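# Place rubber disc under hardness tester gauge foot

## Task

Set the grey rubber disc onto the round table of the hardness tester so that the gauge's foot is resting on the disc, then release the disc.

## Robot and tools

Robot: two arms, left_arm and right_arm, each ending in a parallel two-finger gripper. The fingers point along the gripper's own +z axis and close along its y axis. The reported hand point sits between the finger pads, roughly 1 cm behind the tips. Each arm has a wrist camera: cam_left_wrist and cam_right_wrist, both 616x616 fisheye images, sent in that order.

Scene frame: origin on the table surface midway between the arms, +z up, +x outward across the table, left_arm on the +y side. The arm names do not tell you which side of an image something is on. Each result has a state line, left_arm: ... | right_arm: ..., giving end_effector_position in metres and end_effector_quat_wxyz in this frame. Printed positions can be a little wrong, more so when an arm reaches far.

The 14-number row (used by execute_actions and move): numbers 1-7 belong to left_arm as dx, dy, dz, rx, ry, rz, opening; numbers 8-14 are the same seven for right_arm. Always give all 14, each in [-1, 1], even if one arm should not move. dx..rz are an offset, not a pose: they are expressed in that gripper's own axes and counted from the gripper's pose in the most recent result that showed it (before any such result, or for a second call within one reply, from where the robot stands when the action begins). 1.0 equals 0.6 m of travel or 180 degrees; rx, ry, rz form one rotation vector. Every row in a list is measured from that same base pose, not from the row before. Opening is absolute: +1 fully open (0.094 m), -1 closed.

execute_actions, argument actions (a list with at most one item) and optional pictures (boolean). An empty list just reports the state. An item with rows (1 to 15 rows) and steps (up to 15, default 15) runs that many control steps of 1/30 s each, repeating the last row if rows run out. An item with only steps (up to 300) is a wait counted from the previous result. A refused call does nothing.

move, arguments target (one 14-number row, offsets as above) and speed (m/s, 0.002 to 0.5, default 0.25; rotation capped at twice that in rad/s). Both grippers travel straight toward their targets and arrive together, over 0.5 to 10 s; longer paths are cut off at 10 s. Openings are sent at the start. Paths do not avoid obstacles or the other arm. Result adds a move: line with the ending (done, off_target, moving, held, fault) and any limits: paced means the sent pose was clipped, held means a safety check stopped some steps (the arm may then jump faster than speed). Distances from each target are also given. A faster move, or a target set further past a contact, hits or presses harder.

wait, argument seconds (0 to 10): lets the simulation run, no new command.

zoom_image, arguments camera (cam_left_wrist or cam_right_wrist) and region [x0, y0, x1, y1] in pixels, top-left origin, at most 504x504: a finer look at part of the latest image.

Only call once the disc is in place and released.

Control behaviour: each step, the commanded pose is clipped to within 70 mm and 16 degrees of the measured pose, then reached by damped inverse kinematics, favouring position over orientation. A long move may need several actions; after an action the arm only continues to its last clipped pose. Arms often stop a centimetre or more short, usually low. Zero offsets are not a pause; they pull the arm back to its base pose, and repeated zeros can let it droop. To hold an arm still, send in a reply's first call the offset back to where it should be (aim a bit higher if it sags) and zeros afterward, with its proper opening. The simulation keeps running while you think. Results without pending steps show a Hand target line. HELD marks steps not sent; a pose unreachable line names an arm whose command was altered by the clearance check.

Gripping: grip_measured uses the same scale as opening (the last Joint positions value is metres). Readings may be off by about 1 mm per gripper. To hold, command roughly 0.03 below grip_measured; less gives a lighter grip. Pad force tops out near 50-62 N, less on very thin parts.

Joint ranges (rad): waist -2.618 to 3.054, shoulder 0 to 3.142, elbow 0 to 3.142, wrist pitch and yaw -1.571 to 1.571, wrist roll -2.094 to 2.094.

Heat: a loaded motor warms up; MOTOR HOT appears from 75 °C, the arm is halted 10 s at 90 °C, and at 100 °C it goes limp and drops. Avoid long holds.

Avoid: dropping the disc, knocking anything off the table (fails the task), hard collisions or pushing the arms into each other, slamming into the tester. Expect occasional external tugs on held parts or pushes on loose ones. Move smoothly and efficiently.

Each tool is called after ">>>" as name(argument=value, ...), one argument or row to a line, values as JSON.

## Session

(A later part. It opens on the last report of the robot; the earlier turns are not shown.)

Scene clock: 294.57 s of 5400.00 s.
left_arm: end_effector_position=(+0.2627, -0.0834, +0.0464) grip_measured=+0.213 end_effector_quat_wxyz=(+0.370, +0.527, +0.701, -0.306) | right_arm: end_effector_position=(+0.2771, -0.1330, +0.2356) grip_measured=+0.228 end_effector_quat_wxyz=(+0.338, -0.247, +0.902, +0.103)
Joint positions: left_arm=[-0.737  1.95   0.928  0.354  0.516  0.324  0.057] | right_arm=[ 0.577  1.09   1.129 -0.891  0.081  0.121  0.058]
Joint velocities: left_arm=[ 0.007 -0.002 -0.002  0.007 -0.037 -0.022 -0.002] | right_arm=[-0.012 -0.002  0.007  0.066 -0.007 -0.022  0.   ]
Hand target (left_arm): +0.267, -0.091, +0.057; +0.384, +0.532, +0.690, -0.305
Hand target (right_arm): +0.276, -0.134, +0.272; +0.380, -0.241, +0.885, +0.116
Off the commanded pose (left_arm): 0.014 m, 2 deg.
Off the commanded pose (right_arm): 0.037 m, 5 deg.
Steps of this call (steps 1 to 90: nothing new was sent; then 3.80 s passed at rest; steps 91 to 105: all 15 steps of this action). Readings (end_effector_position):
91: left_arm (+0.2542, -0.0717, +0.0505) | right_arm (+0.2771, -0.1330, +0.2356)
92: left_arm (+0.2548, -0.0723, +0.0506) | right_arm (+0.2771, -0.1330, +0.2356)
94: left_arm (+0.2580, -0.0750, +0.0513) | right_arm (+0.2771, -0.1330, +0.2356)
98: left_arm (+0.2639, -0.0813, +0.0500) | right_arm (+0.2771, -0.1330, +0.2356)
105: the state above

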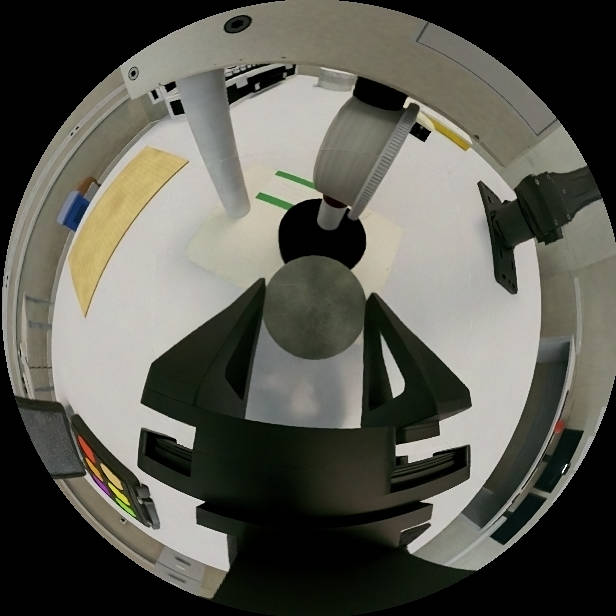

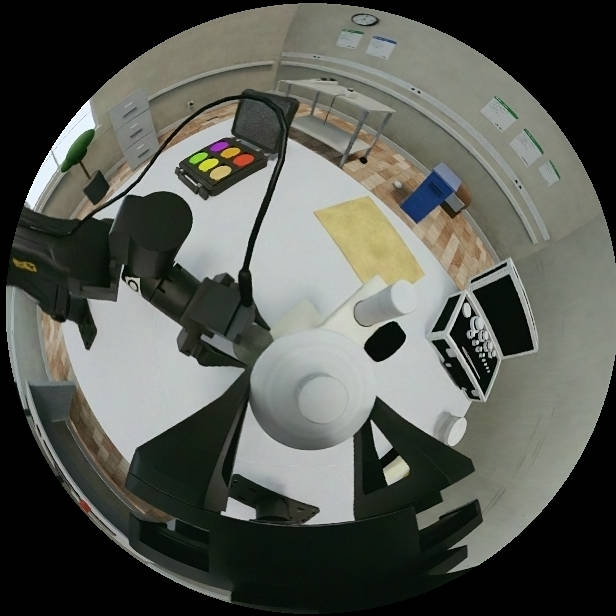

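>>> execute_actions(
  actions=[
    {"rows": [[-0.0219,0.003,0.0043,-0.002,-0.0075,0.009,0.17,-0.0408,0.0012,-0.0462,0,-0.03,0,0.17],[-0.0212,0.003,0.0063,-0.002,-0.0075,0.009,0.17,-0.0408,0.0012,-0.0462,0,-0.03,0,0.17],[-0.0206,0.003,0.0084,-0.002,-0.0075,0.009,0.17,-0.0408,0.0012,-0.0462,0,-0.03,0,0.17],[-0.02,0.003,0.0104,-0.002,-0.0075,0.009,0.17,-0.0408,0.0012,-0.0462,0,-0.03,0,0.17],[-0.0193,0.003,0.0125,-0.002,-0.0075,0.009,0.17,-0.0408,0.0012,-0.0462,0,-0.03,0,0.17],[-0.0187,0.003,0.0145,-0.002,-0.0075,0.009,0.17,-0.0408,0.0012,-0.0462,0,-0.03,0,0.17]], "steps": 15},
  ],
)

Scene clock: 301.70 s of 5400.00 s.
left_arm: end_effector_position=(+0.2631, -0.0872, +0.0433) grip_measured=+0.213 end_effector_quat_wxyz=(+0.372, +0.529, +0.699, -0.306) | right_arm: end_effector_position=(+0.2771, -0.1330, +0.2356) grip_measured=+0.228 end_effector_quat_wxyz=(+0.338, -0.247, +0.902, +0.103)
Joint positions: left_arm=[-0.745  1.968  0.935  0.37   0.511  0.324  0.057] | right_arm=[ 0.577  1.09   1.129 -0.891  0.081  0.121  0.058]
Joint velocities: left_arm=[-0.002  0.017 -0.002 -0.037  0.022  0.007  0.   ] | right_arm=[-0.002 -0.002 -0.007 -0.081 -0.022 -0.037  0.   ]
Hand target (left_arm): +0.268, -0.096, +0.051; +0.384, +0.532, +0.690, -0.305
Hand target (right_arm): +0.276, -0.134, +0.272; +0.380, -0.241, +0.885, +0.116
Off the commanded pose (left_arm): 0.013 m, 2 deg.
Off the commanded pose (right_arm): 0.037 m, 5 deg.
Steps of this call (steps 1 to 90: nothing new was sent; then 3.63 s passed at rest; steps 91 to 105: all 15 steps of this action). Readings (end_effector_position):
91: left_arm (+0.2627, -0.0834, +0.0464) | right_arm (+0.2771, -0.1330, +0.2356)
92: left_arm (+0.2628, -0.0834, +0.0463) | right_arm (+0.2771, -0.1330, +0.2356)
94: left_arm (+0.2626, -0.0836, +0.0458) | right_arm (+0.2771, -0.1330, +0.2356)
98: left_arm (+0.2620, -0.0852, +0.0424) | right_arm (+0.2771, -0.1330, +0.2356)
105: the state above

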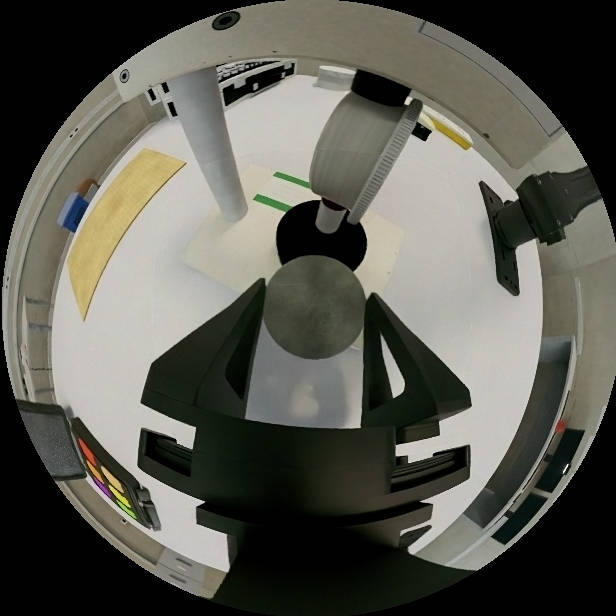

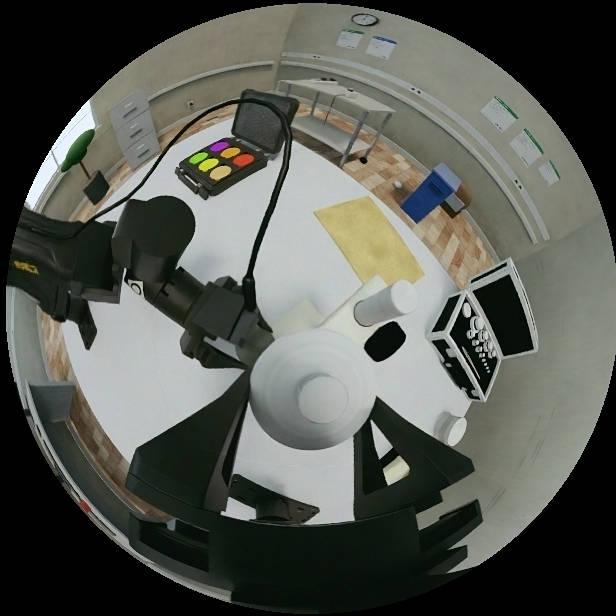

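>>> execute_actions(
  actions=[
    {"rows": [[-0.0225,0.0035,0.0085,-0.002,-0.0065,0.007,0.17,-0.0408,0.0012,-0.0462,0,-0.03,0,0.17],[-0.025,0.0034,0.012,-0.002,-0.0065,0.007,0.17,-0.0408,0.0012,-0.0462,0,-0.03,0,0.17],[-0.0276,0.0032,0.0155,-0.002,-0.0065,0.007,0.17,-0.0408,0.0012,-0.0462,0,-0.03,0,0.17],[-0.0301,0.0031,0.019,-0.002,-0.0065,0.007,0.17,-0.0408,0.0012,-0.0462,0,-0.03,0,0.17],[-0.0327,0.0029,0.0226,-0.002,-0.0065,0.007,0.17,-0.0408,0.0012,-0.0462,0,-0.03,0,0.17],[-0.0352,0.0028,0.0261,-0.002,-0.0065,0.007,0.17,-0.0408,0.0012,-0.0462,0,-0.03,0,0.17],[-0.0378,0.0026,0.0297,-0.002,-0.0065,0.007,0.17,-0.0408,0.0012,-0.0462,0,-0.03,0,0.17],[-0.0403,0.0025,0.0332,-0.002,-0.0065,0.007,0.17,-0.0408,0.0012,-0.0462,0,-0.03,0,0.17]], "steps": 15},
  ],
)

Scene clock: 307.10 s of 5400.00 s.
left_arm: end_effector_position=(+0.2668, -0.1092, +0.0448) grip_measured=+0.213 end_effector_quat_wxyz=(+0.376, +0.536, +0.692, -0.304) | right_arm: end_effector_position=(+0.2771, -0.1330, +0.2356) grip_measured=+0.228 end_effector_quat_wxyz=(+0.338, -0.247, +0.902, +0.103)
Joint positions: left_arm=[-0.781  2.016  1.011  0.359  0.486  0.317  0.057] | right_arm=[ 0.577  1.09   1.129 -0.891  0.081  0.121  0.058]
Joint velocities: left_arm=[ 0.002  0.002 -0.002  0.066 -0.051  0.007 -0.   ] | right_arm=[ 0.007 -0.027 -0.027  0.095 -0.022  0.022 -0.001]
Hand target (left_arm): +0.272, -0.115, +0.053; +0.384, +0.532, +0.690, -0.305
Hand target (right_arm): +0.276, -0.134, +0.272; +0.380, -0.241, +0.885, +0.116
Off the commanded pose (left_arm): 0.012 m, 1 deg.
Off the commanded pose (right_arm): 0.037 m, 5 deg.
Steps of this call (steps 1 to 90: nothing new was sent; then 1.90 s passed at rest; steps 91 to 105: all 15 steps of this action). Readings (end_effector_position):
91: left_arm (+0.2631, -0.0874, +0.0434) | right_arm (+0.2771, -0.1330, +0.2356)
92: left_arm (+0.2632, -0.0880, +0.0435) | right_arm (+0.2771, -0.1330, +0.2356)
94: left_arm (+0.2646, -0.0914, +0.0440) | right_arm (+0.2771, -0.1330, +0.2356)
98: left_arm (+0.2664, -0.1028, +0.0446) | right_arm (+0.2771, -0.1330, +0.2356)
105: the state above

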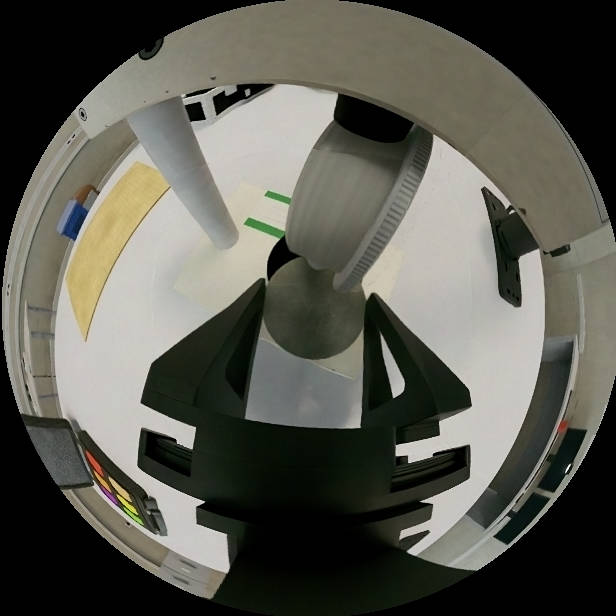

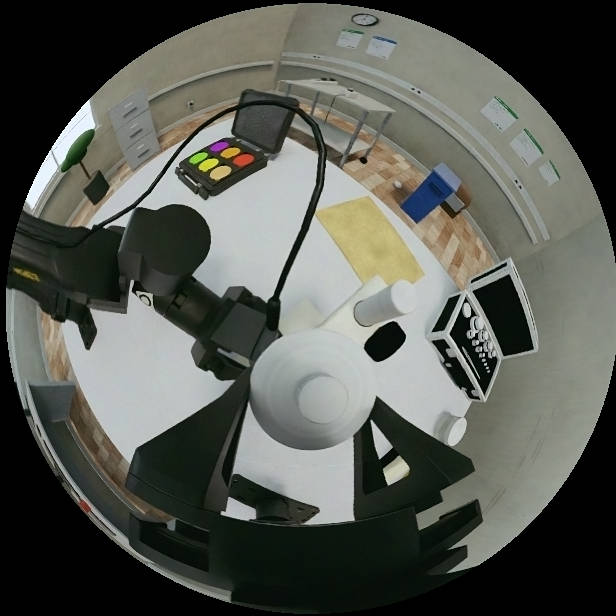

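>>> execute_actions(
  actions=[
    {"rows": [[-0.016,0.0058,0.0034,0,-0.005,-0.003,0.17,-0.0408,0.0012,-0.0462,0,-0.03,0,0.17],[-0.0143,0.0058,0.0045,0,-0.005,-0.003,0.17,-0.0408,0.0012,-0.0462,0,-0.03,0,0.17],[-0.0126,0.0058,0.0055,0,-0.005,-0.003,0.17,-0.0408,0.0012,-0.0462,0,-0.03,0,0.17],[-0.0109,0.0058,0.0066,0,-0.005,-0.003,0.17,-0.0408,0.0012,-0.0462,0,-0.03,0,0.17],[-0.0092,0.0058,0.0077,0,-0.005,-0.003,0.17,-0.0408,0.0012,-0.0462,0,-0.03,0,0.17]], "steps": 15},
  ],
  pictures=false,
)

Scene clock: 312.87 s of 5400.00 s.
left_arm: end_effector_position=(+0.2675, -0.1100, +0.0443) grip_measured=+0.213 end_effector_quat_wxyz=(+0.377, +0.533, +0.693, -0.306) | right_arm: end_effector_position=(+0.2771, -0.1330, +0.2356) grip_measured=+0.228 end_effector_quat_wxyz=(+0.338, -0.247, +0.902, +0.103)
Joint positions: left_arm=[-0.781  2.022  1.011  0.371  0.487  0.309  0.057] | right_arm=[ 0.577  1.09   1.129 -0.891  0.081  0.121  0.058]
Joint velocities: left_arm=[-0.007 -0.022 -0.012 -0.037  0.051 -0.037  0.   ] | right_arm=[-0.002  0.002 -0.007  0.022 -0.051 -0.007 -0.001]
Hand target (left_arm): +0.272, -0.115, +0.047; +0.380, +0.530, +0.692, -0.310
Hand target (right_arm): +0.276, -0.134, +0.272; +0.380, -0.241, +0.885, +0.116
Off the commanded pose (left_arm): 0.007 m, 1 deg.
Off the commanded pose (right_arm): 0.037 m, 5 deg.
Steps of this call (steps 1 to 90: nothing new was sent; then 2.27 s passed at rest; steps 91 to 105: all 15 steps of this action). Readings (end_effector_position):
91: left_arm (+0.2668, -0.1091, +0.0447) | right_arm (+0.2771, -0.1330, +0.2356)
92: left_arm (+0.2668, -0.1091, +0.0447) | right_arm (+0.2771, -0.1330, +0.2356)
94: left_arm (+0.2669, -0.1092, +0.0443) | right_arm (+0.2771, -0.1330, +0.2356)
98: left_arm (+0.2673, -0.1097, +0.0442) | right_arm (+0.2771, -0.1330, +0.2356)
105: the state above

>>> execute_actions(
  actions=[
    {"rows": [[-0.004,0.002,0,0,0,0,0.24,-0.0408,0.0012,-0.0462,0,-0.03,0,0.17],[-0.004,0.002,0,0,0,0,0.27,-0.0408,0.0012,-0.0462,0,-0.03,0,0.17],[-0.004,0.002,0,0,0,0,0.32,-0.0408,0.0012,-0.0462,0,-0.03,0,0.17],[-0.004,0.002,0,0,0,0,0.4,-0.0408,0.0012,-0.0462,0,-0.03,0,0.17],[-0.004,0.002,0,0,0,0,0.5,-0.0408,0.0012,-0.0462,0,-0.03,0,0.17]], "steps": 15},
  ],
)

Scene clock: 315.70 s of 5400.00 s.
left_arm: end_effector_position=(+0.2670, -0.1095, +0.0433) grip_measured=+0.498 end_effector_quat_wxyz=(+0.375, +0.533, +0.694, -0.306) | right_arm: end_effector_position=(+0.2771, -0.1330, +0.2356) grip_measured=+0.228 end_effector_quat_wxyz=(+0.338, -0.247, +0.902, +0.103)
Joint positions: left_arm=[-0.781  2.022  1.011  0.365  0.487  0.309  0.07 ] | right_arm=[ 0.577  1.09   1.129 -0.891  0.081  0.121  0.058]
Joint velocities: left_arm=[-0.002 -0.002  0.002 -0.022 -0.066 -0.007  0.001] | right_arm=[ 0.002 -0.012  0.002  0.022 -0.007 -0.007 -0.001]
Hand target (left_arm): +0.269, -0.111, +0.046; +0.377, +0.533, +0.693, -0.306
Hand target (right_arm): +0.276, -0.134, +0.272; +0.380, -0.241, +0.885, +0.116
Off the commanded pose (left_arm): 0.004 m, 0 deg.
Off the commanded pose (right_arm): 0.037 m, 5 deg.
Steps of this call (steps 1 to 70: nothing new was sent; steps 71 to 85: all 15 steps of this action). Readings (end_effector_position):
71: left_arm (+0.2676, -0.1101, +0.0444) | right_arm (+0.2771, -0.1330, +0.2356)
72: left_arm (+0.2676, -0.1101, +0.0444) | right_arm (+0.2771, -0.1330, +0.2356)
74: left_arm (+0.2675, -0.1100, +0.0442) | right_arm (+0.2771, -0.1330, +0.2356)
78: left_arm (+0.2671, -0.1096, +0.0435) | right_arm (+0.2771, -0.1330, +0.2356)
85: the state above

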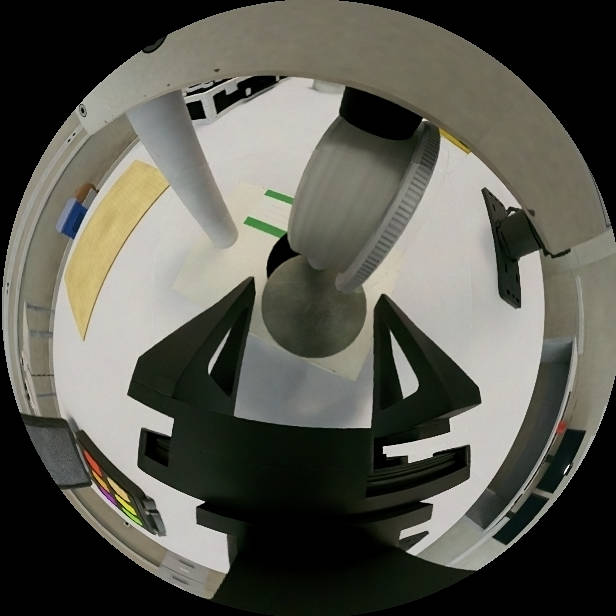

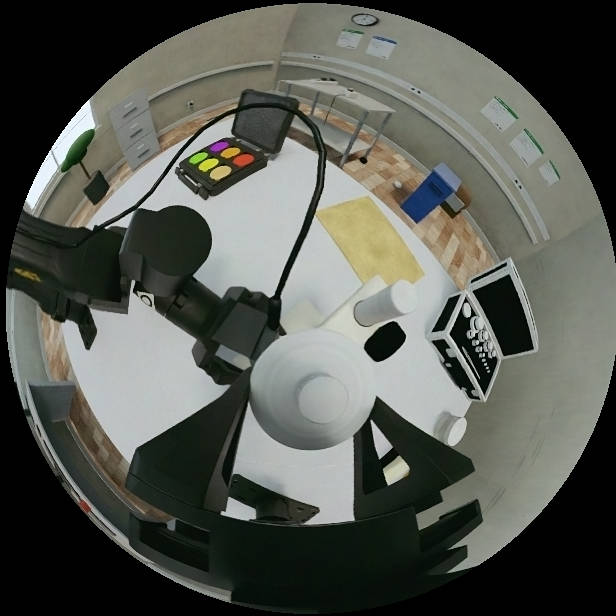

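>>> execute_actions(
  actions=[
    {"rows": [[0.0044,0,-0.007,0,0,0,0.5,-0.0408,0.0012,-0.0462,0,-0.03,0,0.17],[0.0089,0,-0.0141,0,0,0,0.5,-0.0408,0.0012,-0.0462,0,-0.03,0,0.17],[0.0133,0,-0.0211,0,0,0,0.5,-0.0408,0.0012,-0.0462,0,-0.03,0,0.17],[0.0177,0.001,-0.0282,0,0,0,0.5,-0.0408,0.0012,-0.0462,0,-0.03,0,0.17],[0.0222,0.001,-0.0352,0,0,0,0.5,-0.0408,0.0012,-0.0462,0,-0.03,0,0.17],[0.0266,0.001,-0.0423,0,0,0,0.5,-0.0408,0.0012,-0.0462,0,-0.03,0,0.17],[0.031,0.001,-0.0493,0,0,0,0.5,-0.0408,0.0012,-0.0462,0,-0.03,0,0.17],[0.0354,0.002,-0.0564,0,0,0,0.5,-0.0408,0.0012,-0.0462,0,-0.03,0,0.17],[0.0399,0.002,-0.0634,0,0,0,0.5,-0.0408,0.0012,-0.0462,0,-0.03,0,0.17],[0.0443,0.002,-0.0705,0,0,0,0.5,-0.0408,0.0012,-0.0462,0,-0.03,0,0.17]], "steps": 15},
  ],
  pictures=false,
)

>>> wait(
  seconds=0.5,
)

Scene clock: 325.20 s of 5400.00 s.
left_arm: end_effector_position=(+0.2573, -0.0573, +0.0272) grip_measured=+0.498 end_effector_quat_wxyz=(+0.357, +0.523, +0.715, -0.297) | right_arm: end_effector_position=(+0.2771, -0.1330, +0.2356) grip_measured=+0.228 end_effector_quat_wxyz=(+0.338, -0.247, +0.902, +0.103)
Joint positions: left_arm=[-0.698  1.937  0.842  0.377  0.524  0.35   0.07 ] | right_arm=[ 0.577  1.09   1.129 -0.891  0.081  0.121  0.058]
Joint velocities: left_arm=[-0.007 -0.051 -0.007  0.022  0.081  0.081 -0.001] | right_arm=[ 0.002  0.002 -0.017 -0.022  0.037 -0.037  0.   ]
Hand target (left_arm): +0.256, -0.061, +0.043; +0.375, +0.533, +0.694, -0.306
Hand target (right_arm): +0.276, -0.134, +0.272; +0.380, -0.241, +0.885, +0.116
Off the commanded pose (left_arm): 0.017 m, 3 deg.
Off the commanded pose (right_arm): 0.037 m, 5 deg.
Steps of this call (steps 1 to 90: nothing new was sent; then 6.00 s passed at rest; steps 91 to 105: all 15 steps of this action). Readings (end_effector_position):
91: left_arm (+0.2668, -0.1094, +0.0430) | right_arm (+0.2771, -0.1330, +0.2356)
92: left_arm (+0.2663, -0.1086, +0.0420) | right_arm (+0.2771, -0.1330, +0.2356)
94: left_arm (+0.2640, -0.1032, +0.0378) | right_arm (+0.2771, -0.1330, +0.2356)
98: left_arm (+0.2580, -0.0804, +0.0269) | right_arm (+0.2771, -0.1330, +0.2356)
105: the state above

Scene clock: 325.70 s of 5400.00 s.
left_arm: end_effector_position=(+0.2565, -0.0587, +0.0300) grip_measured=+0.498 end_effector_quat_wxyz=(+0.360, +0.527, +0.709, -0.300) | right_arm: end_effector_position=(+0.2771, -0.1330, +0.2356) grip_measured=+0.228 end_effector_quat_wxyz=(+0.338, -0.247, +0.902, +0.103)
Joint positions: left_arm=[-0.698  1.934  0.842  0.382  0.535  0.358  0.07 ] | right_arm=[ 0.577  1.09   1.129 -0.891  0.081  0.121  0.058]
Joint velocities: left_arm=[-0.012 -0.017 -0.002 -0.037 -0.022  0.007 -0.   ] | right_arm=[ 0.002  0.002 -0.012 -0.022  0.037  0.007  0.   ]
Hand target (left_arm): +0.256, -0.061, +0.043; +0.375, +0.533, +0.695, -0.306
Hand target (right_arm): +0.276, -0.134, +0.272; +0.380, -0.241, +0.885, +0.116
Off the commanded pose (left_arm): 0.013 m, 2 deg.
Off the commanded pose (right_arm): 0.037 m, 5 deg.
Steps of this call (steps 1 to 15: nothing new was sent). Readings (end_effector_position):
1: left_arm (+0.2573, -0.0577, +0.0283) | right_arm (+0.2771, -0.1330, +0.2356)
2: left_arm (+0.2571, -0.0580, +0.0291) | right_arm (+0.2771, -0.1330, +0.2356)
4: left_arm (+0.2570, -0.0584, +0.0297) | right_arm (+0.2771, -0.1330, +0.2356)
8: left_arm (+0.2567, -0.0586, +0.0299) | right_arm (+0.2771, -0.1330, +0.2356)
15: the state above

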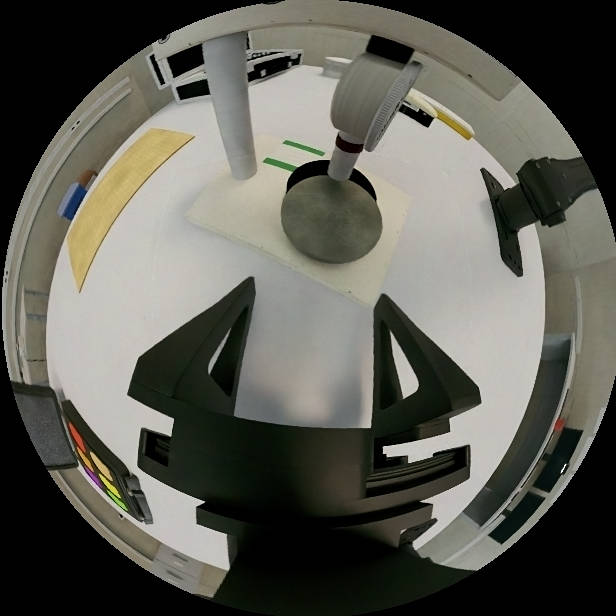

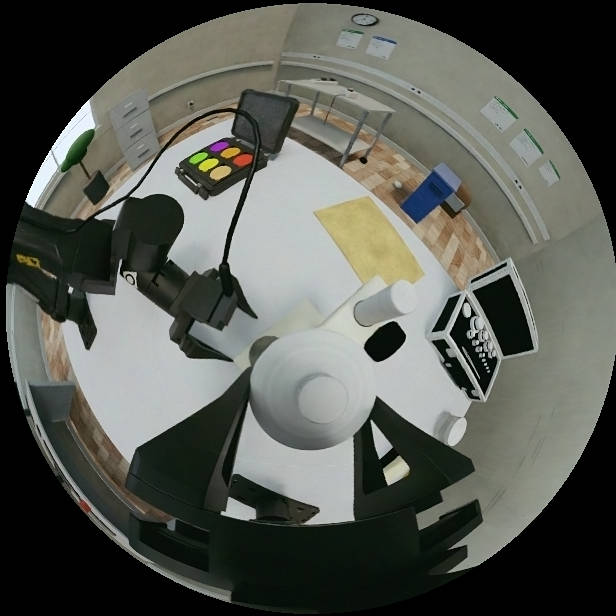

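>>> execute_actions(
  actions=[
    {"rows": [[-0.0198,-0.003,-0.0092,0,-0.011,0.006,-0.36,-0.0408,0.0012,-0.0462,0,-0.03,0,0.17],[-0.0198,-0.003,-0.0092,0,-0.011,0.006,-0.36,-0.0408,0.0012,-0.0462,0,-0.03,0,0.17],[-0.0198,-0.003,-0.0092,0,-0.011,0.006,-0.36,-0.0408,0.0012,-0.0462,0,-0.03,0,0.17],[-0.0222,-0.003,-0.0057,0,-0.011,0.006,-0.36,-0.0408,0.0012,-0.0462,0,-0.03,0,0.17],[-0.0246,-0.003,-0.0023,0,-0.011,0.006,-0.36,-0.0408,0.0012,-0.0462,0,-0.03,0,0.17],[-0.027,-0.003,0.0012,0,-0.011,0.006,-0.36,-0.0408,0.0012,-0.0462,0,-0.03,0,0.17],[-0.0293,-0.002,0.0046,0,-0.011,0.006,-0.36,-0.0408,0.0012,-0.0462,0,-0.03,0,0.17],[-0.0317,-0.002,0.0081,0,-0.011,0.006,-0.36,-0.0408,0.0012,-0.0462,0,-0.03,0,0.17],[-0.034,-0.002,0.0115,0,-0.011,0.006,-0.36,-0.0408,0.0012,-0.0462,0,-0.03,0,0.17]], "steps": 15},
  ],
  pictures=false,
)

>>> wait(
  seconds=0.4,
)

Scene clock: 333.03 s of 5400.00 s.
left_arm: end_effector_position=(+0.2538, -0.0679, +0.0355) grip_measured=-0.358 end_effector_quat_wxyz=(+0.364, +0.531, +0.702, -0.304) | right_arm: end_effector_position=(+0.2771, -0.1330, +0.2356) grip_measured=+0.228 end_effector_quat_wxyz=(+0.338, -0.247, +0.902, +0.103)
Joint positions: left_arm=[-0.719  1.934  0.856  0.386  0.533  0.35   0.03 ] | right_arm=[ 0.577  1.09   1.129 -0.891  0.081  0.121  0.058]
Joint velocities: left_arm=[-0.017 -0.007  0.012 -0.081 -0.022 -0.066 -0.   ] | right_arm=[ 0.017 -0.007 -0.007 -0.081  0.022  0.007  0.   ]
Hand target (left_arm): +0.260, -0.075, +0.043; +0.375, +0.529, +0.697, -0.306
Hand target (right_arm): +0.276, -0.134, +0.272; +0.380, -0.241, +0.885, +0.116
Off the commanded pose (left_arm): 0.013 m, 1 deg.
Off the commanded pose (right_arm): 0.037 m, 5 deg.
Steps of this call (steps 1 to 90: nothing new was sent; then 3.83 s passed at rest; steps 91 to 105: all 15 steps of this action). Readings (end_effector_position):
91: left_arm (+0.2565, -0.0588, +0.0301) | right_arm (+0.2771, -0.1330, +0.2356)
92: left_arm (+0.2566, -0.0589, +0.0303) | right_arm (+0.2771, -0.1330, +0.2356)
94: left_arm (+0.2568, -0.0591, +0.0306) | right_arm (+0.2771, -0.1330, +0.2356)
98: left_arm (+0.2555, -0.0603, +0.0307) | right_arm (+0.2771, -0.1330, +0.2356)
105: the state above

Scene clock: 333.43 s of 5400.00 s.
left_arm: end_effector_position=(+0.2540, -0.0678, +0.0354) grip_measured=-0.358 end_effector_quat_wxyz=(+0.364, +0.531, +0.702, -0.304) | right_arm: end_effector_position=(+0.2771, -0.1330, +0.2356) grip_measured=+0.228 end_effector_quat_wxyz=(+0.338, -0.247, +0.902, +0.103)
Joint positions: left_arm=[-0.719  1.934  0.856  0.386  0.531  0.348  0.03 ] | right_arm=[ 0.577  1.09   1.129 -0.891  0.081  0.121  0.058]
Joint velocities: left_arm=[-0.007  0.017  0.007  0.007 -0.066 -0.037  0.   ] | right_arm=[ 0.007 -0.012 -0.007  0.022 -0.037 -0.051  0.001]
Hand target (left_arm): +0.260, -0.075, +0.043; +0.375, +0.529, +0.697, -0.306
Hand target (right_arm): +0.276, -0.134, +0.272; +0.380, -0.241, +0.885, +0.116
Off the commanded pose (left_arm): 0.013 m, 1 deg.
Off the commanded pose (right_arm): 0.037 m, 5 deg.
Steps of this call (steps 1 to 12: nothing new was sent). Readings (end_effector_position):
1: left_arm (+0.2539, -0.0679, +0.0354) | right_arm (+0.2771, -0.1330, +0.2356)
2: left_arm (+0.2539, -0.0679, +0.0354) | right_arm (+0.2771, -0.1330, +0.2356)
4: left_arm (+0.2540, -0.0678, +0.0354) | right_arm (+0.2771, -0.1330, +0.2356)
8: left_arm (+0.2540, -0.0678, +0.0354) | right_arm (+0.2771, -0.1330, +0.2356)
12: the state above

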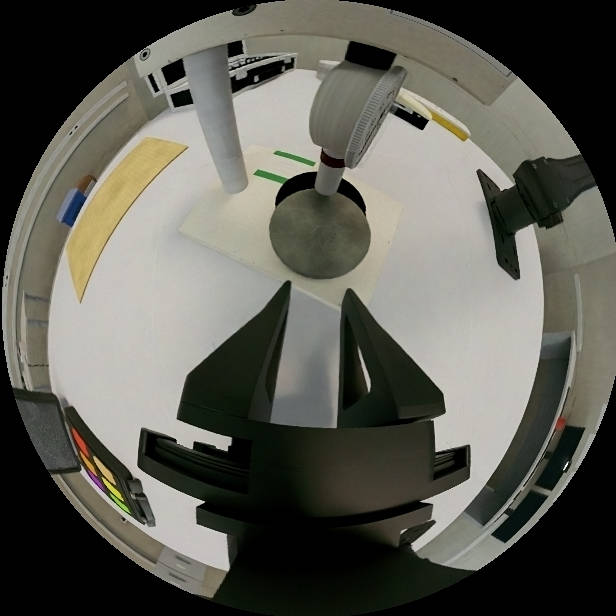

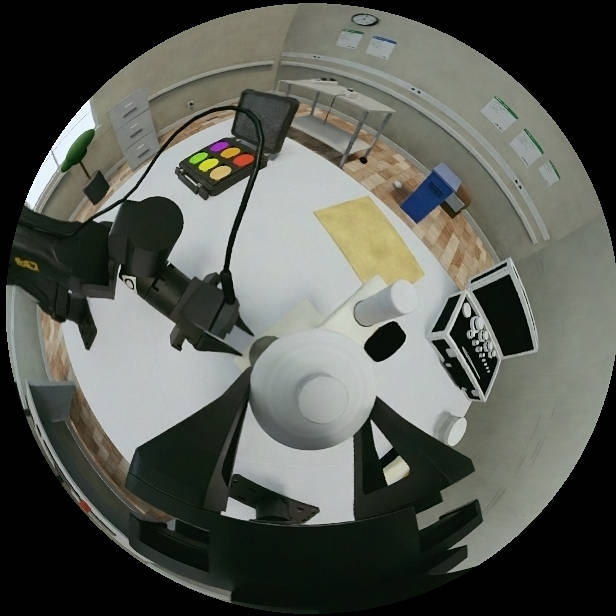

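>>> execute_actions(
  actions=[
    {"rows": [[-0.0203,0.0065,0.0075,0,-0.007,0,-0.36,-0.0408,0.0012,-0.0462,0,-0.03,0,0.17],[-0.0222,0.0068,0.0103,0,-0.007,0,-0.36,-0.0408,0.0012,-0.0462,0,-0.03,0,0.17],[-0.024,0.007,0.013,0,-0.007,0,-0.36,-0.0408,0.0012,-0.0462,0,-0.03,0,0.17],[-0.0258,0.0073,0.0158,0,-0.007,0,-0.36,-0.0408,0.0012,-0.0462,0,-0.03,0,0.17],[-0.0277,0.0076,0.0186,0,-0.007,0,-0.36,-0.0408,0.0012,-0.0462,0,-0.03,0,0.17],[-0.0295,0.0079,0.0214,0,-0.007,0,-0.36,-0.0408,0.0012,-0.0462,0,-0.03,0,0.17],[-0.0313,0.0082,0.0242,0,-0.007,0,-0.36,-0.0408,0.0012,-0.0462,0,-0.03,0,0.17],[-0.0331,0.0084,0.0269,0,-0.007,0,-0.36,-0.0408,0.0012,-0.0462,0,-0.03,0,0.17],[-0.035,0.0087,0.0297,0,-0.007,0,-0.36,-0.0408,0.0012,-0.0462,0,-0.03,0,0.17],[-0.0368,0.009,0.0325,0,-0.007,0,-0.36,-0.0408,0.0012,-0.0462,0,-0.03,0,0.17]], "steps": 15},
  ],
  pictures=false,
)

>>> wait(
  seconds=0.4,
)

Scene clock: 342.27 s of 5400.00 s.
left_arm: end_effector_position=(+0.2619, -0.0873, +0.0365) grip_measured=-0.358 end_effector_quat_wxyz=(+0.366, +0.530, +0.700, -0.309) | right_arm: end_effector_position=(+0.2771, -0.1330, +0.2356) grip_measured=+0.228 end_effector_quat_wxyz=(+0.338, -0.247, +0.902, +0.103)
Joint positions: left_arm=[-0.743  1.988  0.934  0.381  0.521  0.326  0.03 ] | right_arm=[ 0.577  1.09   1.129 -0.891  0.081  0.121  0.058]
Joint velocities: left_arm=[ 0.002 -0.017  0.007 -0.051 -0.051 -0.007 -0.   ] | right_arm=[ 0.002  0.002 -0.017  0.022  0.007 -0.022  0.   ]
Hand target (left_arm): +0.266, -0.094, +0.043; +0.372, +0.527, +0.698, -0.310
Hand target (right_arm): +0.276, -0.134, +0.272; +0.380, -0.241, +0.885, +0.116
Off the commanded pose (left_arm): 0.010 m, 1 deg.
Off the commanded pose (right_arm): 0.037 m, 5 deg.
Steps of this call (steps 1 to 90: nothing new was sent; then 5.33 s passed at rest; steps 91 to 105: all 15 steps of this action). Readings (end_effector_position):
91: left_arm (+0.2541, -0.0678, +0.0354) | right_arm (+0.2771, -0.1330, +0.2356)
92: left_arm (+0.2545, -0.0681, +0.0354) | right_arm (+0.2771, -0.1330, +0.2356)
94: left_arm (+0.2567, -0.0706, +0.0355) | right_arm (+0.2771, -0.1330, +0.2356)
98: left_arm (+0.2601, -0.0783, +0.0357) | right_arm (+0.2771, -0.1330, +0.2356)
105: the state above

Scene clock: 342.67 s of 5400.00 s.
left_arm: end_effector_position=(+0.2619, -0.0872, +0.0362) grip_measured=-0.358 end_effector_quat_wxyz=(+0.366, +0.529, +0.701, -0.309) | right_arm: end_effector_position=(+0.2771, -0.1330, +0.2356) grip_measured=+0.228 end_effector_quat_wxyz=(+0.338, -0.247, +0.902, +0.103)
Joint positions: left_arm=[-0.743  1.988  0.934  0.38   0.52   0.323  0.03 ] | right_arm=[ 0.577  1.09   1.129 -0.891  0.081  0.121  0.058]
Joint velocities: left_arm=[ 0.002 -0.007  0.012 -0.007  0.022 -0.007  0.   ] | right_arm=[ 0.002 -0.002  0.017  0.007 -0.022 -0.022 -0.001]
Hand target (left_arm): +0.266, -0.094, +0.043; +0.372, +0.527, +0.698, -0.310
Hand target (right_arm): +0.276, -0.134, +0.272; +0.380, -0.241, +0.885, +0.116
Off the commanded pose (left_arm): 0.011 m, 1 deg.
Off the commanded pose (right_arm): 0.037 m, 5 deg.
Steps of this call (steps 1 to 12: nothing new was sent). Readings (end_effector_position):
1: left_arm (+0.2619, -0.0873, +0.0364) | right_arm (+0.2771, -0.1330, +0.2356)
2: left_arm (+0.2620, -0.0872, +0.0363) | right_arm (+0.2771, -0.1330, +0.2356)
4: left_arm (+0.2620, -0.0872, +0.0363) | right_arm (+0.2771, -0.1330, +0.2356)
8: left_arm (+0.2619, -0.0872, +0.0362) | right_arm (+0.2771, -0.1330, +0.2356)
12: the state above

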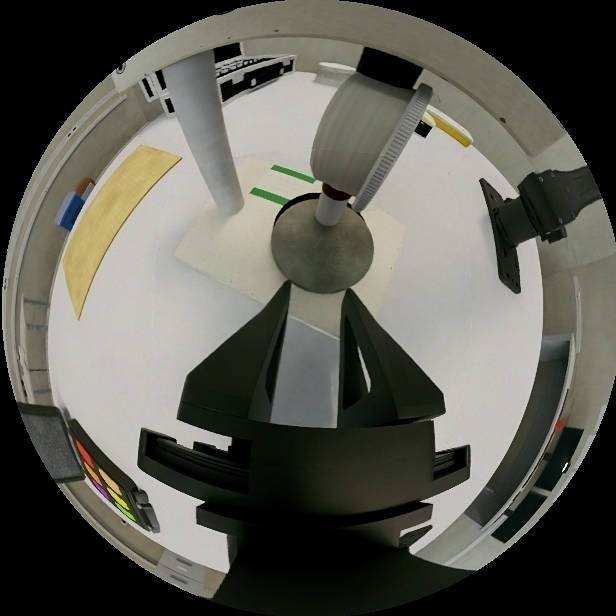

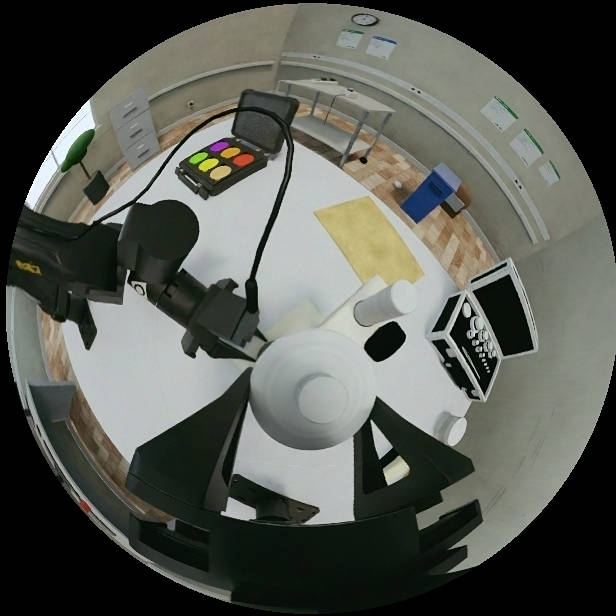

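>>> execute_actions(
  actions=[
    {"rows": [[-0.0183,0.0033,0.0067,0,-0.004,0,-0.36,-0.0408,0.0012,-0.0462,0,-0.03,0,0.17],[-0.0199,0.0033,0.0091,0,-0.004,0,-0.36,-0.0408,0.0012,-0.0462,0,-0.03,0,0.17],[-0.0215,0.0033,0.0116,0,-0.004,0,-0.36,-0.0408,0.0012,-0.0462,0,-0.03,0,0.17],[-0.0231,0.0033,0.014,0,-0.004,0,-0.36,-0.0408,0.0012,-0.0462,0,-0.03,0,0.17]], "steps": 15},
  ],
)

Scene clock: 346.97 s of 5400.00 s.
left_arm: end_effector_position=(+0.2636, -0.0933, +0.0357) grip_measured=-0.358 end_effector_quat_wxyz=(+0.363, +0.528, +0.702, -0.310) | right_arm: end_effector_position=(+0.2771, -0.1330, +0.2356) grip_measured=+0.228 end_effector_quat_wxyz=(+0.338, -0.247, +0.902, +0.103)
Joint positions: left_arm=[-0.752  2.005  0.96   0.37   0.516  0.314  0.03 ] | right_arm=[ 0.577  1.09   1.129 -0.891  0.081  0.121  0.058]
Joint velocities: left_arm=[-0.007  0.002 -0.007 -0.066  0.022 -0.081  0.001] | right_arm=[ 0.012 -0.007 -0.002  0.066 -0.051  0.007 -0.001]
Hand target (left_arm): +0.267, -0.100, +0.043; +0.370, +0.527, +0.698, -0.312
Hand target (right_arm): +0.276, -0.134, +0.272; +0.380, -0.241, +0.885, +0.116
Off the commanded pose (left_arm): 0.011 m, 1 deg.
Off the commanded pose (right_arm): 0.037 m, 5 deg.
Steps of this call (steps 1 to 90: nothing new was sent; then 0.80 s passed at rest; steps 91 to 105: all 15 steps of this action). Readings (end_effector_position):
91: left_arm (+0.2619, -0.0871, +0.0361) | right_arm (+0.2771, -0.1330, +0.2356)
92: left_arm (+0.2620, -0.0871, +0.0358) | right_arm (+0.2771, -0.1330, +0.2356)
94: left_arm (+0.2632, -0.0890, +0.0358) | right_arm (+0.2771, -0.1330, +0.2356)
98: left_arm (+0.2638, -0.0931, +0.0360) | right_arm (+0.2771, -0.1330, +0.2356)
105: the state above

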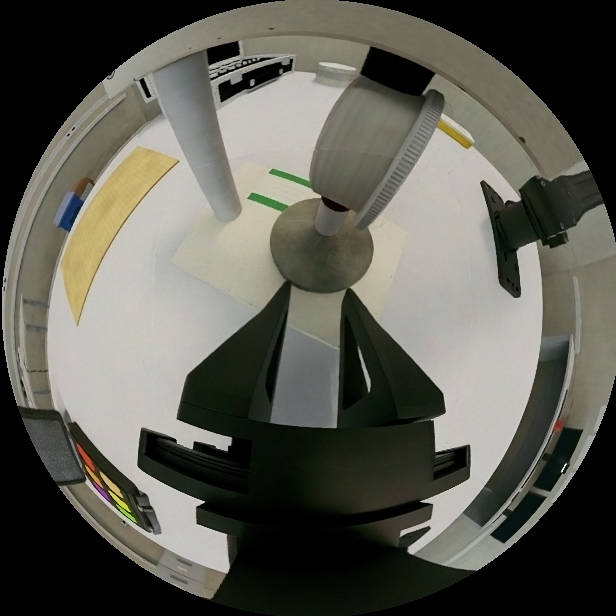

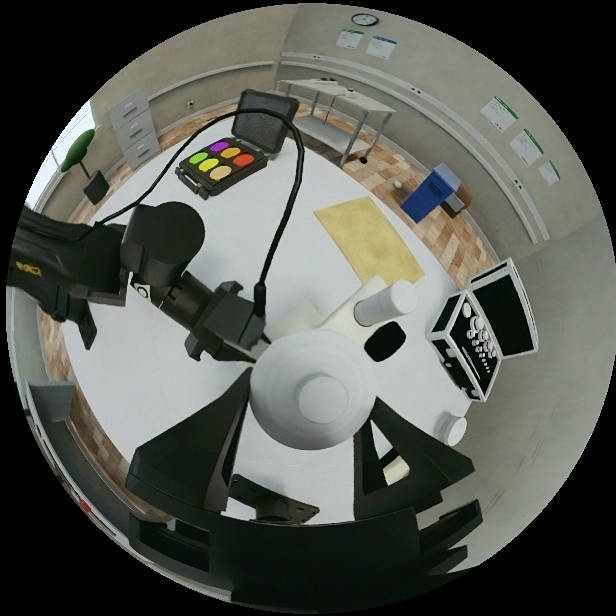

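>>> execute_actions(
  actions=[
    {"rows": [[-0.012,0,-0.004,0,0,0,-0.36,-0.0397,0.0011,-0.0449,0,-0.03,0,0.17],[-0.012,0,-0.009,0,0,0,-0.36,-0.0386,0.0011,-0.0437,0,-0.03,0,0.17],[-0.012,0,-0.014,0,0,0,-0.36,-0.0375,0.0011,-0.0424,0,-0.03,0,0.17],[-0.012,0,-0.019,0,0,0,-0.36,-0.0364,0.001,-0.0412,0,-0.03,0,0.17],[-0.012,0,-0.024,0,0,0,-0.36,-0.0353,0.001,-0.0399,0,-0.03,0,0.17],[-0.012,0,-0.029,0,0,0,-0.36,-0.0342,0.001,-0.0387,0,-0.03,0,0.17],[-0.012,0,-0.034,0,0,0,-0.36,-0.0331,0.001,-0.0374,0,-0.03,0,0.17],[-0.012,0,-0.039,0,0,0,-0.36,-0.032,0.0009,-0.0362,0,-0.03,0,0.17],[-0.012,0,-0.044,0,0,0,-0.36,-0.0308,0.0009,-0.0349,0,-0.03,0,0.17],[-0.012,0,-0.049,0,0,0,-0.36,-0.0297,0.0009,-0.0337,0,-0.03,0,0.17],[-0.012,0,-0.054,0,0,0,-0.36,-0.0286,0.0008,-0.0324,0,-0.03,0,0.17],[-0.012,0,-0.059,0,0,0,-0.36,-0.0275,0.0008,-0.0312,0,-0.03,0,0.17],[-0.012,0,-0.064,0,0,0,-0.36,-0.0264,0.0008,-0.03,0,-0.03,0,0.17],[-0.012,0,-0.069,0,0,0,-0.36,-0.0253,0.0007,-0.0287,0,-0.03,0,0.17],[-0.012,0,-0.074,0,0,0,-0.36,-0.0242,0.0007,-0.0275,0,-0.03,0,0.17]], "steps": 15},
  ],
  pictures=false,
)

>>> execute_actions(
  actions=[
    {"steps": 12},
  ],
  pictures=false,
)

Scene clock: 351.77 s of 5400.00 s.
left_arm: end_effector_position=(+0.2625, -0.0689, +0.0561) grip_measured=-0.358 end_effector_quat_wxyz=(+0.365, +0.522, +0.708, -0.305) | right_arm: end_effector_position=(+0.2773, -0.1328, +0.2293) grip_measured=+0.228 end_effector_quat_wxyz=(+0.335, -0.247, +0.903, +0.102)
Joint positions: left_arm=[-0.709  1.89   0.905  0.298  0.53   0.333  0.03 ] | right_arm=[ 0.577  1.09   1.107 -0.876  0.081  0.121  0.058]
Joint velocities: left_arm=[ 0.134 -0.3   -0.173 -0.183  0.11   0.168 -0.   ] | right_arm=[ 0.012 -0.002 -0.149  0.168  0.066  0.007  0.   ]
Hand target (left_arm): +0.257, -0.062, +0.065; +0.364, +0.528, +0.702, -0.311
Hand target (right_arm): +0.277, -0.133, +0.258; +0.380, -0.241, +0.886, +0.116
Off the commanded pose (left_arm): 0.014 m, 1 deg.
Off the commanded pose (right_arm): 0.028 m, 6 deg.
Steps of this call (steps 1 to 90: nothing new was sent; then 1.30 s passed at rest; steps 91 to 105: all 15 steps of this action). Readings (end_effector_position):
91: left_arm (+0.2633, -0.0930, +0.0352) | right_arm (+0.2771, -0.1330, +0.2356)
92: left_arm (+0.2629, -0.0926, +0.0345) | right_arm (+0.2771, -0.1330, +0.2356)
94: left_arm (+0.2618, -0.0917, +0.0334) | right_arm (+0.2771, -0.1330, +0.2356)
98: left_arm (+0.2605, -0.0858, +0.0384) | right_arm (+0.2772, -0.1329, +0.2355)
105: the state above

Scene clock: 352.17 s of 5400.00 s.
left_arm: end_effector_position=(+0.2606, -0.0635, +0.0585) grip_measured=-0.358 end_effector_quat_wxyz=(+0.362, +0.523, +0.709, -0.305) | right_arm: end_effector_position=(+0.2774, -0.1328, +0.2272) grip_measured=+0.228 end_effector_quat_wxyz=(+0.335, -0.247, +0.904, +0.102)
Joint positions: left_arm=[-0.699  1.869  0.896  0.274  0.541  0.344  0.03 ] | right_arm=[ 0.577  1.09   1.1   -0.87   0.081  0.122  0.058]
Joint velocities: left_arm=[-0.002 -0.017 -0.002 -0.022  0.095 -0.007 -0.001] | right_arm=[ 0.007 -0.022 -0.002 -0.066  0.066 -0.037 -0.001]
Hand target (left_arm): +0.257, -0.062, +0.064; +0.364, +0.528, +0.702, -0.310
Hand target (right_arm): +0.277, -0.133, +0.258; +0.380, -0.241, +0.886, +0.116
Off the commanded pose (left_arm): 0.009 m, 1 deg.
Off the commanded pose (right_arm): 0.030 m, 6 deg.
Steps of this call (steps 1 to 12: nothing new was sent). Readings (end_effector_position):
1: left_arm (+0.2623, -0.0667, +0.0577) | right_arm (+0.2773, -0.1329, +0.2279)
2: left_arm (+0.2624, -0.0651, +0.0591) | right_arm (+0.2774, -0.1328, +0.2273)
4: left_arm (+0.2623, -0.0642, +0.0601) | right_arm (+0.2774, -0.1328, +0.2272)
8: left_arm (+0.2611, -0.0637, +0.0590) | right_arm (+0.2774, -0.1328, +0.2272)
12: the state above

Foot has landed. Unload the arm gradually, then release.

>>> execute_actions(
  actions=[
    {"rows": [[-0.008,0,-0.005,0,0,0,-0.36,-0.031,0.0008,-0.035,0,-0.029,0,0.17],[-0.008,0,-0.005,0,0,0,-0.36,-0.028,0.0007,-0.032,0,-0.027,0,0.17],[-0.008,0,-0.005,0,0,0,-0.36,-0.025,0.0007,-0.029,0,-0.024,0,0.17],[-0.008,0,-0.005,0,0,0,-0.36,-0.022,0.0006,-0.025,0,-0.021,0,0.17],[-0.008,0,-0.005,0,0,0,-0.36,-0.019,0.0005,-0.022,0,-0.018,0,0.17],[-0.008,0,-0.005,0,0,0,-0.36,-0.016,0.0004,-0.018,0,-0.015,0,0.17],[-0.008,0,-0.005,0,0,0,-0.36,-0.013,0.0003,-0.015,0,-0.012,0,0.17],[-0.008,0,-0.005,0,0,0,-0.36,-0.01,0.0003,-0.012,0,-0.01,0,0.17],[-0.008,0,-0.005,0,0,0,-0.36,-0.008,0.0002,-0.009,0,-0.008,0,0.17],[-0.008,0,-0.005,0,0,0,-0.36,-0.008,0.0002,-0.009,0,-0.008,0,0.17],[-0.008,0,-0.005,0,0,0,-0.36,-0.008,0.0002,-0.009,0,-0.008,0,0.17],[-0.008,0,-0.005,0,0,0,-0.36,-0.008,0.0002,-0.009,0,-0.008,0,0.17],[-0.008,0,-0.005,0,0,0,-0.36,-0.008,0.0002,-0.009,0,-0.008,0,0.25],[-0.008,0,-0.005,0,0,0,-0.36,-0.008,0.0002,-0.009,0,-0.008,0,0.35],[-0.008,0,-0.005,0,0,0,-0.36,-0.008,0.0002,-0.009,0,-0.008,0,0.7]], "steps": 15},
  ],
  pictures=false,
)

>>> move(
  target=[-0.01,0,-0.05,0,0,0,-0.36,-0.03,0,-0.12,0,0,0,0.7],
  speed=0.08,
)

Scene clock: 357.77 s of 5400.00 s.
left_arm: end_effector_position=(+0.2585, -0.0619, +0.0556) grip_measured=-0.358 end_effector_quat_wxyz=(+0.354, +0.524, +0.712, -0.305) | right_arm: end_effector_position=(+0.2772, -0.1328, +0.2255) grip_measured=+0.508 end_effector_quat_wxyz=(+0.333, -0.248, +0.904, +0.101)
Joint positions: left_arm=[-0.699  1.869  0.896  0.256  0.542  0.345  0.03 ] | right_arm=[ 0.577  1.09   1.095 -0.867  0.081  0.122  0.071]
Joint velocities: left_arm=[ 0.007  0.002  0.007 -0.051 -0.007 -0.066 -0.001] | right_arm=[-0.017 -0.002 -0.007  0.051  0.095  0.051  0.379]
Hand target (left_arm): +0.261, -0.064, +0.064; +0.362, +0.523, +0.709, -0.305
Hand target (right_arm): +0.277, -0.133, +0.234; +0.346, -0.246, +0.899, +0.105
Off the commanded pose (left_arm): 0.009 m, 1 deg.
Off the commanded pose (right_arm): 0.009 m, 2 deg.
Steps of this call (steps 1 to 90: nothing new was sent; then 2.10 s passed at rest; steps 91 to 105: all 15 steps of this action). Readings (end_effector_position):
91: left_arm (+0.2601, -0.0632, +0.0580) | right_arm (+0.2774, -0.1328, +0.2272)
92: left_arm (+0.2599, -0.0630, +0.0576) | right_arm (+0.2774, -0.1328, +0.2272)
94: left_arm (+0.2593, -0.0626, +0.0567) | right_arm (+0.2774, -0.1328, +0.2272)
98: left_arm (+0.2588, -0.0622, +0.0560) | right_arm (+0.2773, -0.1328, +0.2267)
105: the state above

Scene clock: 359.53 s of 5400.00 s.
left_arm: end_effector_position=(+0.2563, -0.0434, +0.0688) grip_measured=-0.358 end_effector_quat_wxyz=(+0.348, +0.520, +0.720, -0.300) | right_arm: end_effector_position=(+0.2518, -0.1511, +0.2772) grip_measured=+0.698 end_effector_quat_wxyz=(+0.314, -0.252, +0.911, +0.094)
Joint positions: left_arm=[-0.665  1.787  0.875  0.167  0.554  0.367  0.03 ] | right_arm=[ 0.585  1.09   1.345 -1.162  0.082  0.126  0.08 ]
Joint velocities: left_arm=[ 0.012  0.002 -0.017 -0.022 -0.051 -0.022 -0.   ] | right_arm=[ 0.002  0.007  0.017  0.022  0.037  0.022 -0.001]
Hand target (left_arm): +0.254, -0.041, +0.077; +0.354, +0.524, +0.712, -0.305
Hand target (right_arm): +0.250, -0.151, +0.292; +0.333, -0.247, +0.904, +0.102
Off the commanded pose (left_arm): 0.009 m, 1 deg.
Off the commanded pose (right_arm): 0.015 m, 3 deg.
move: off_target (right_arm)

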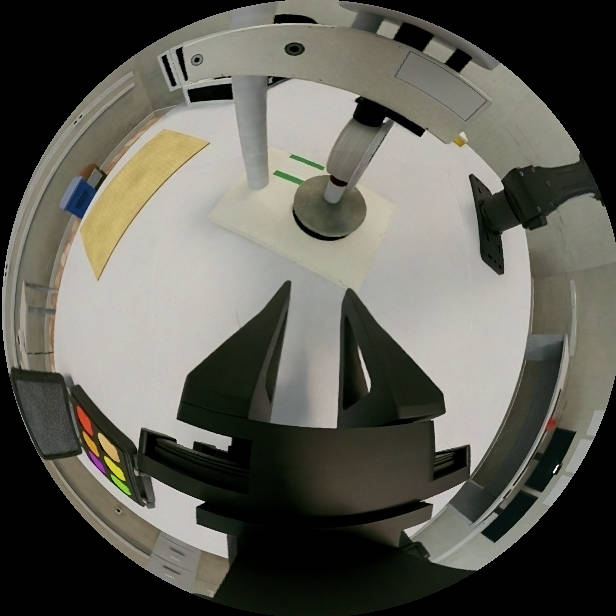

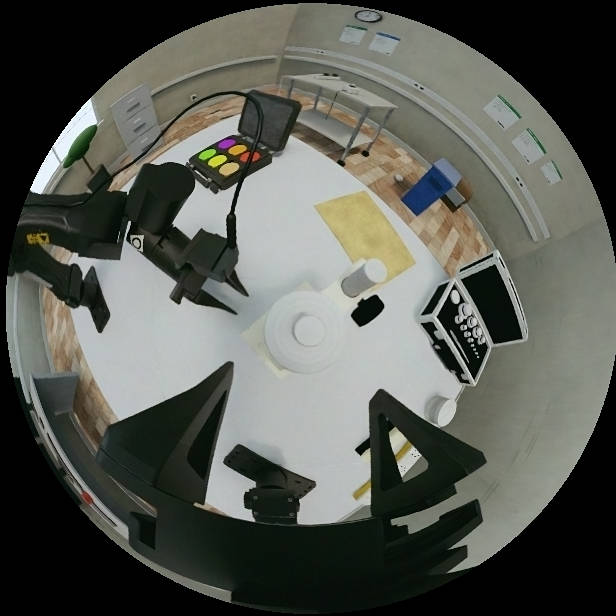

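>>> finished_scene(
  scene=1,
)

The scene is finished: the task was done.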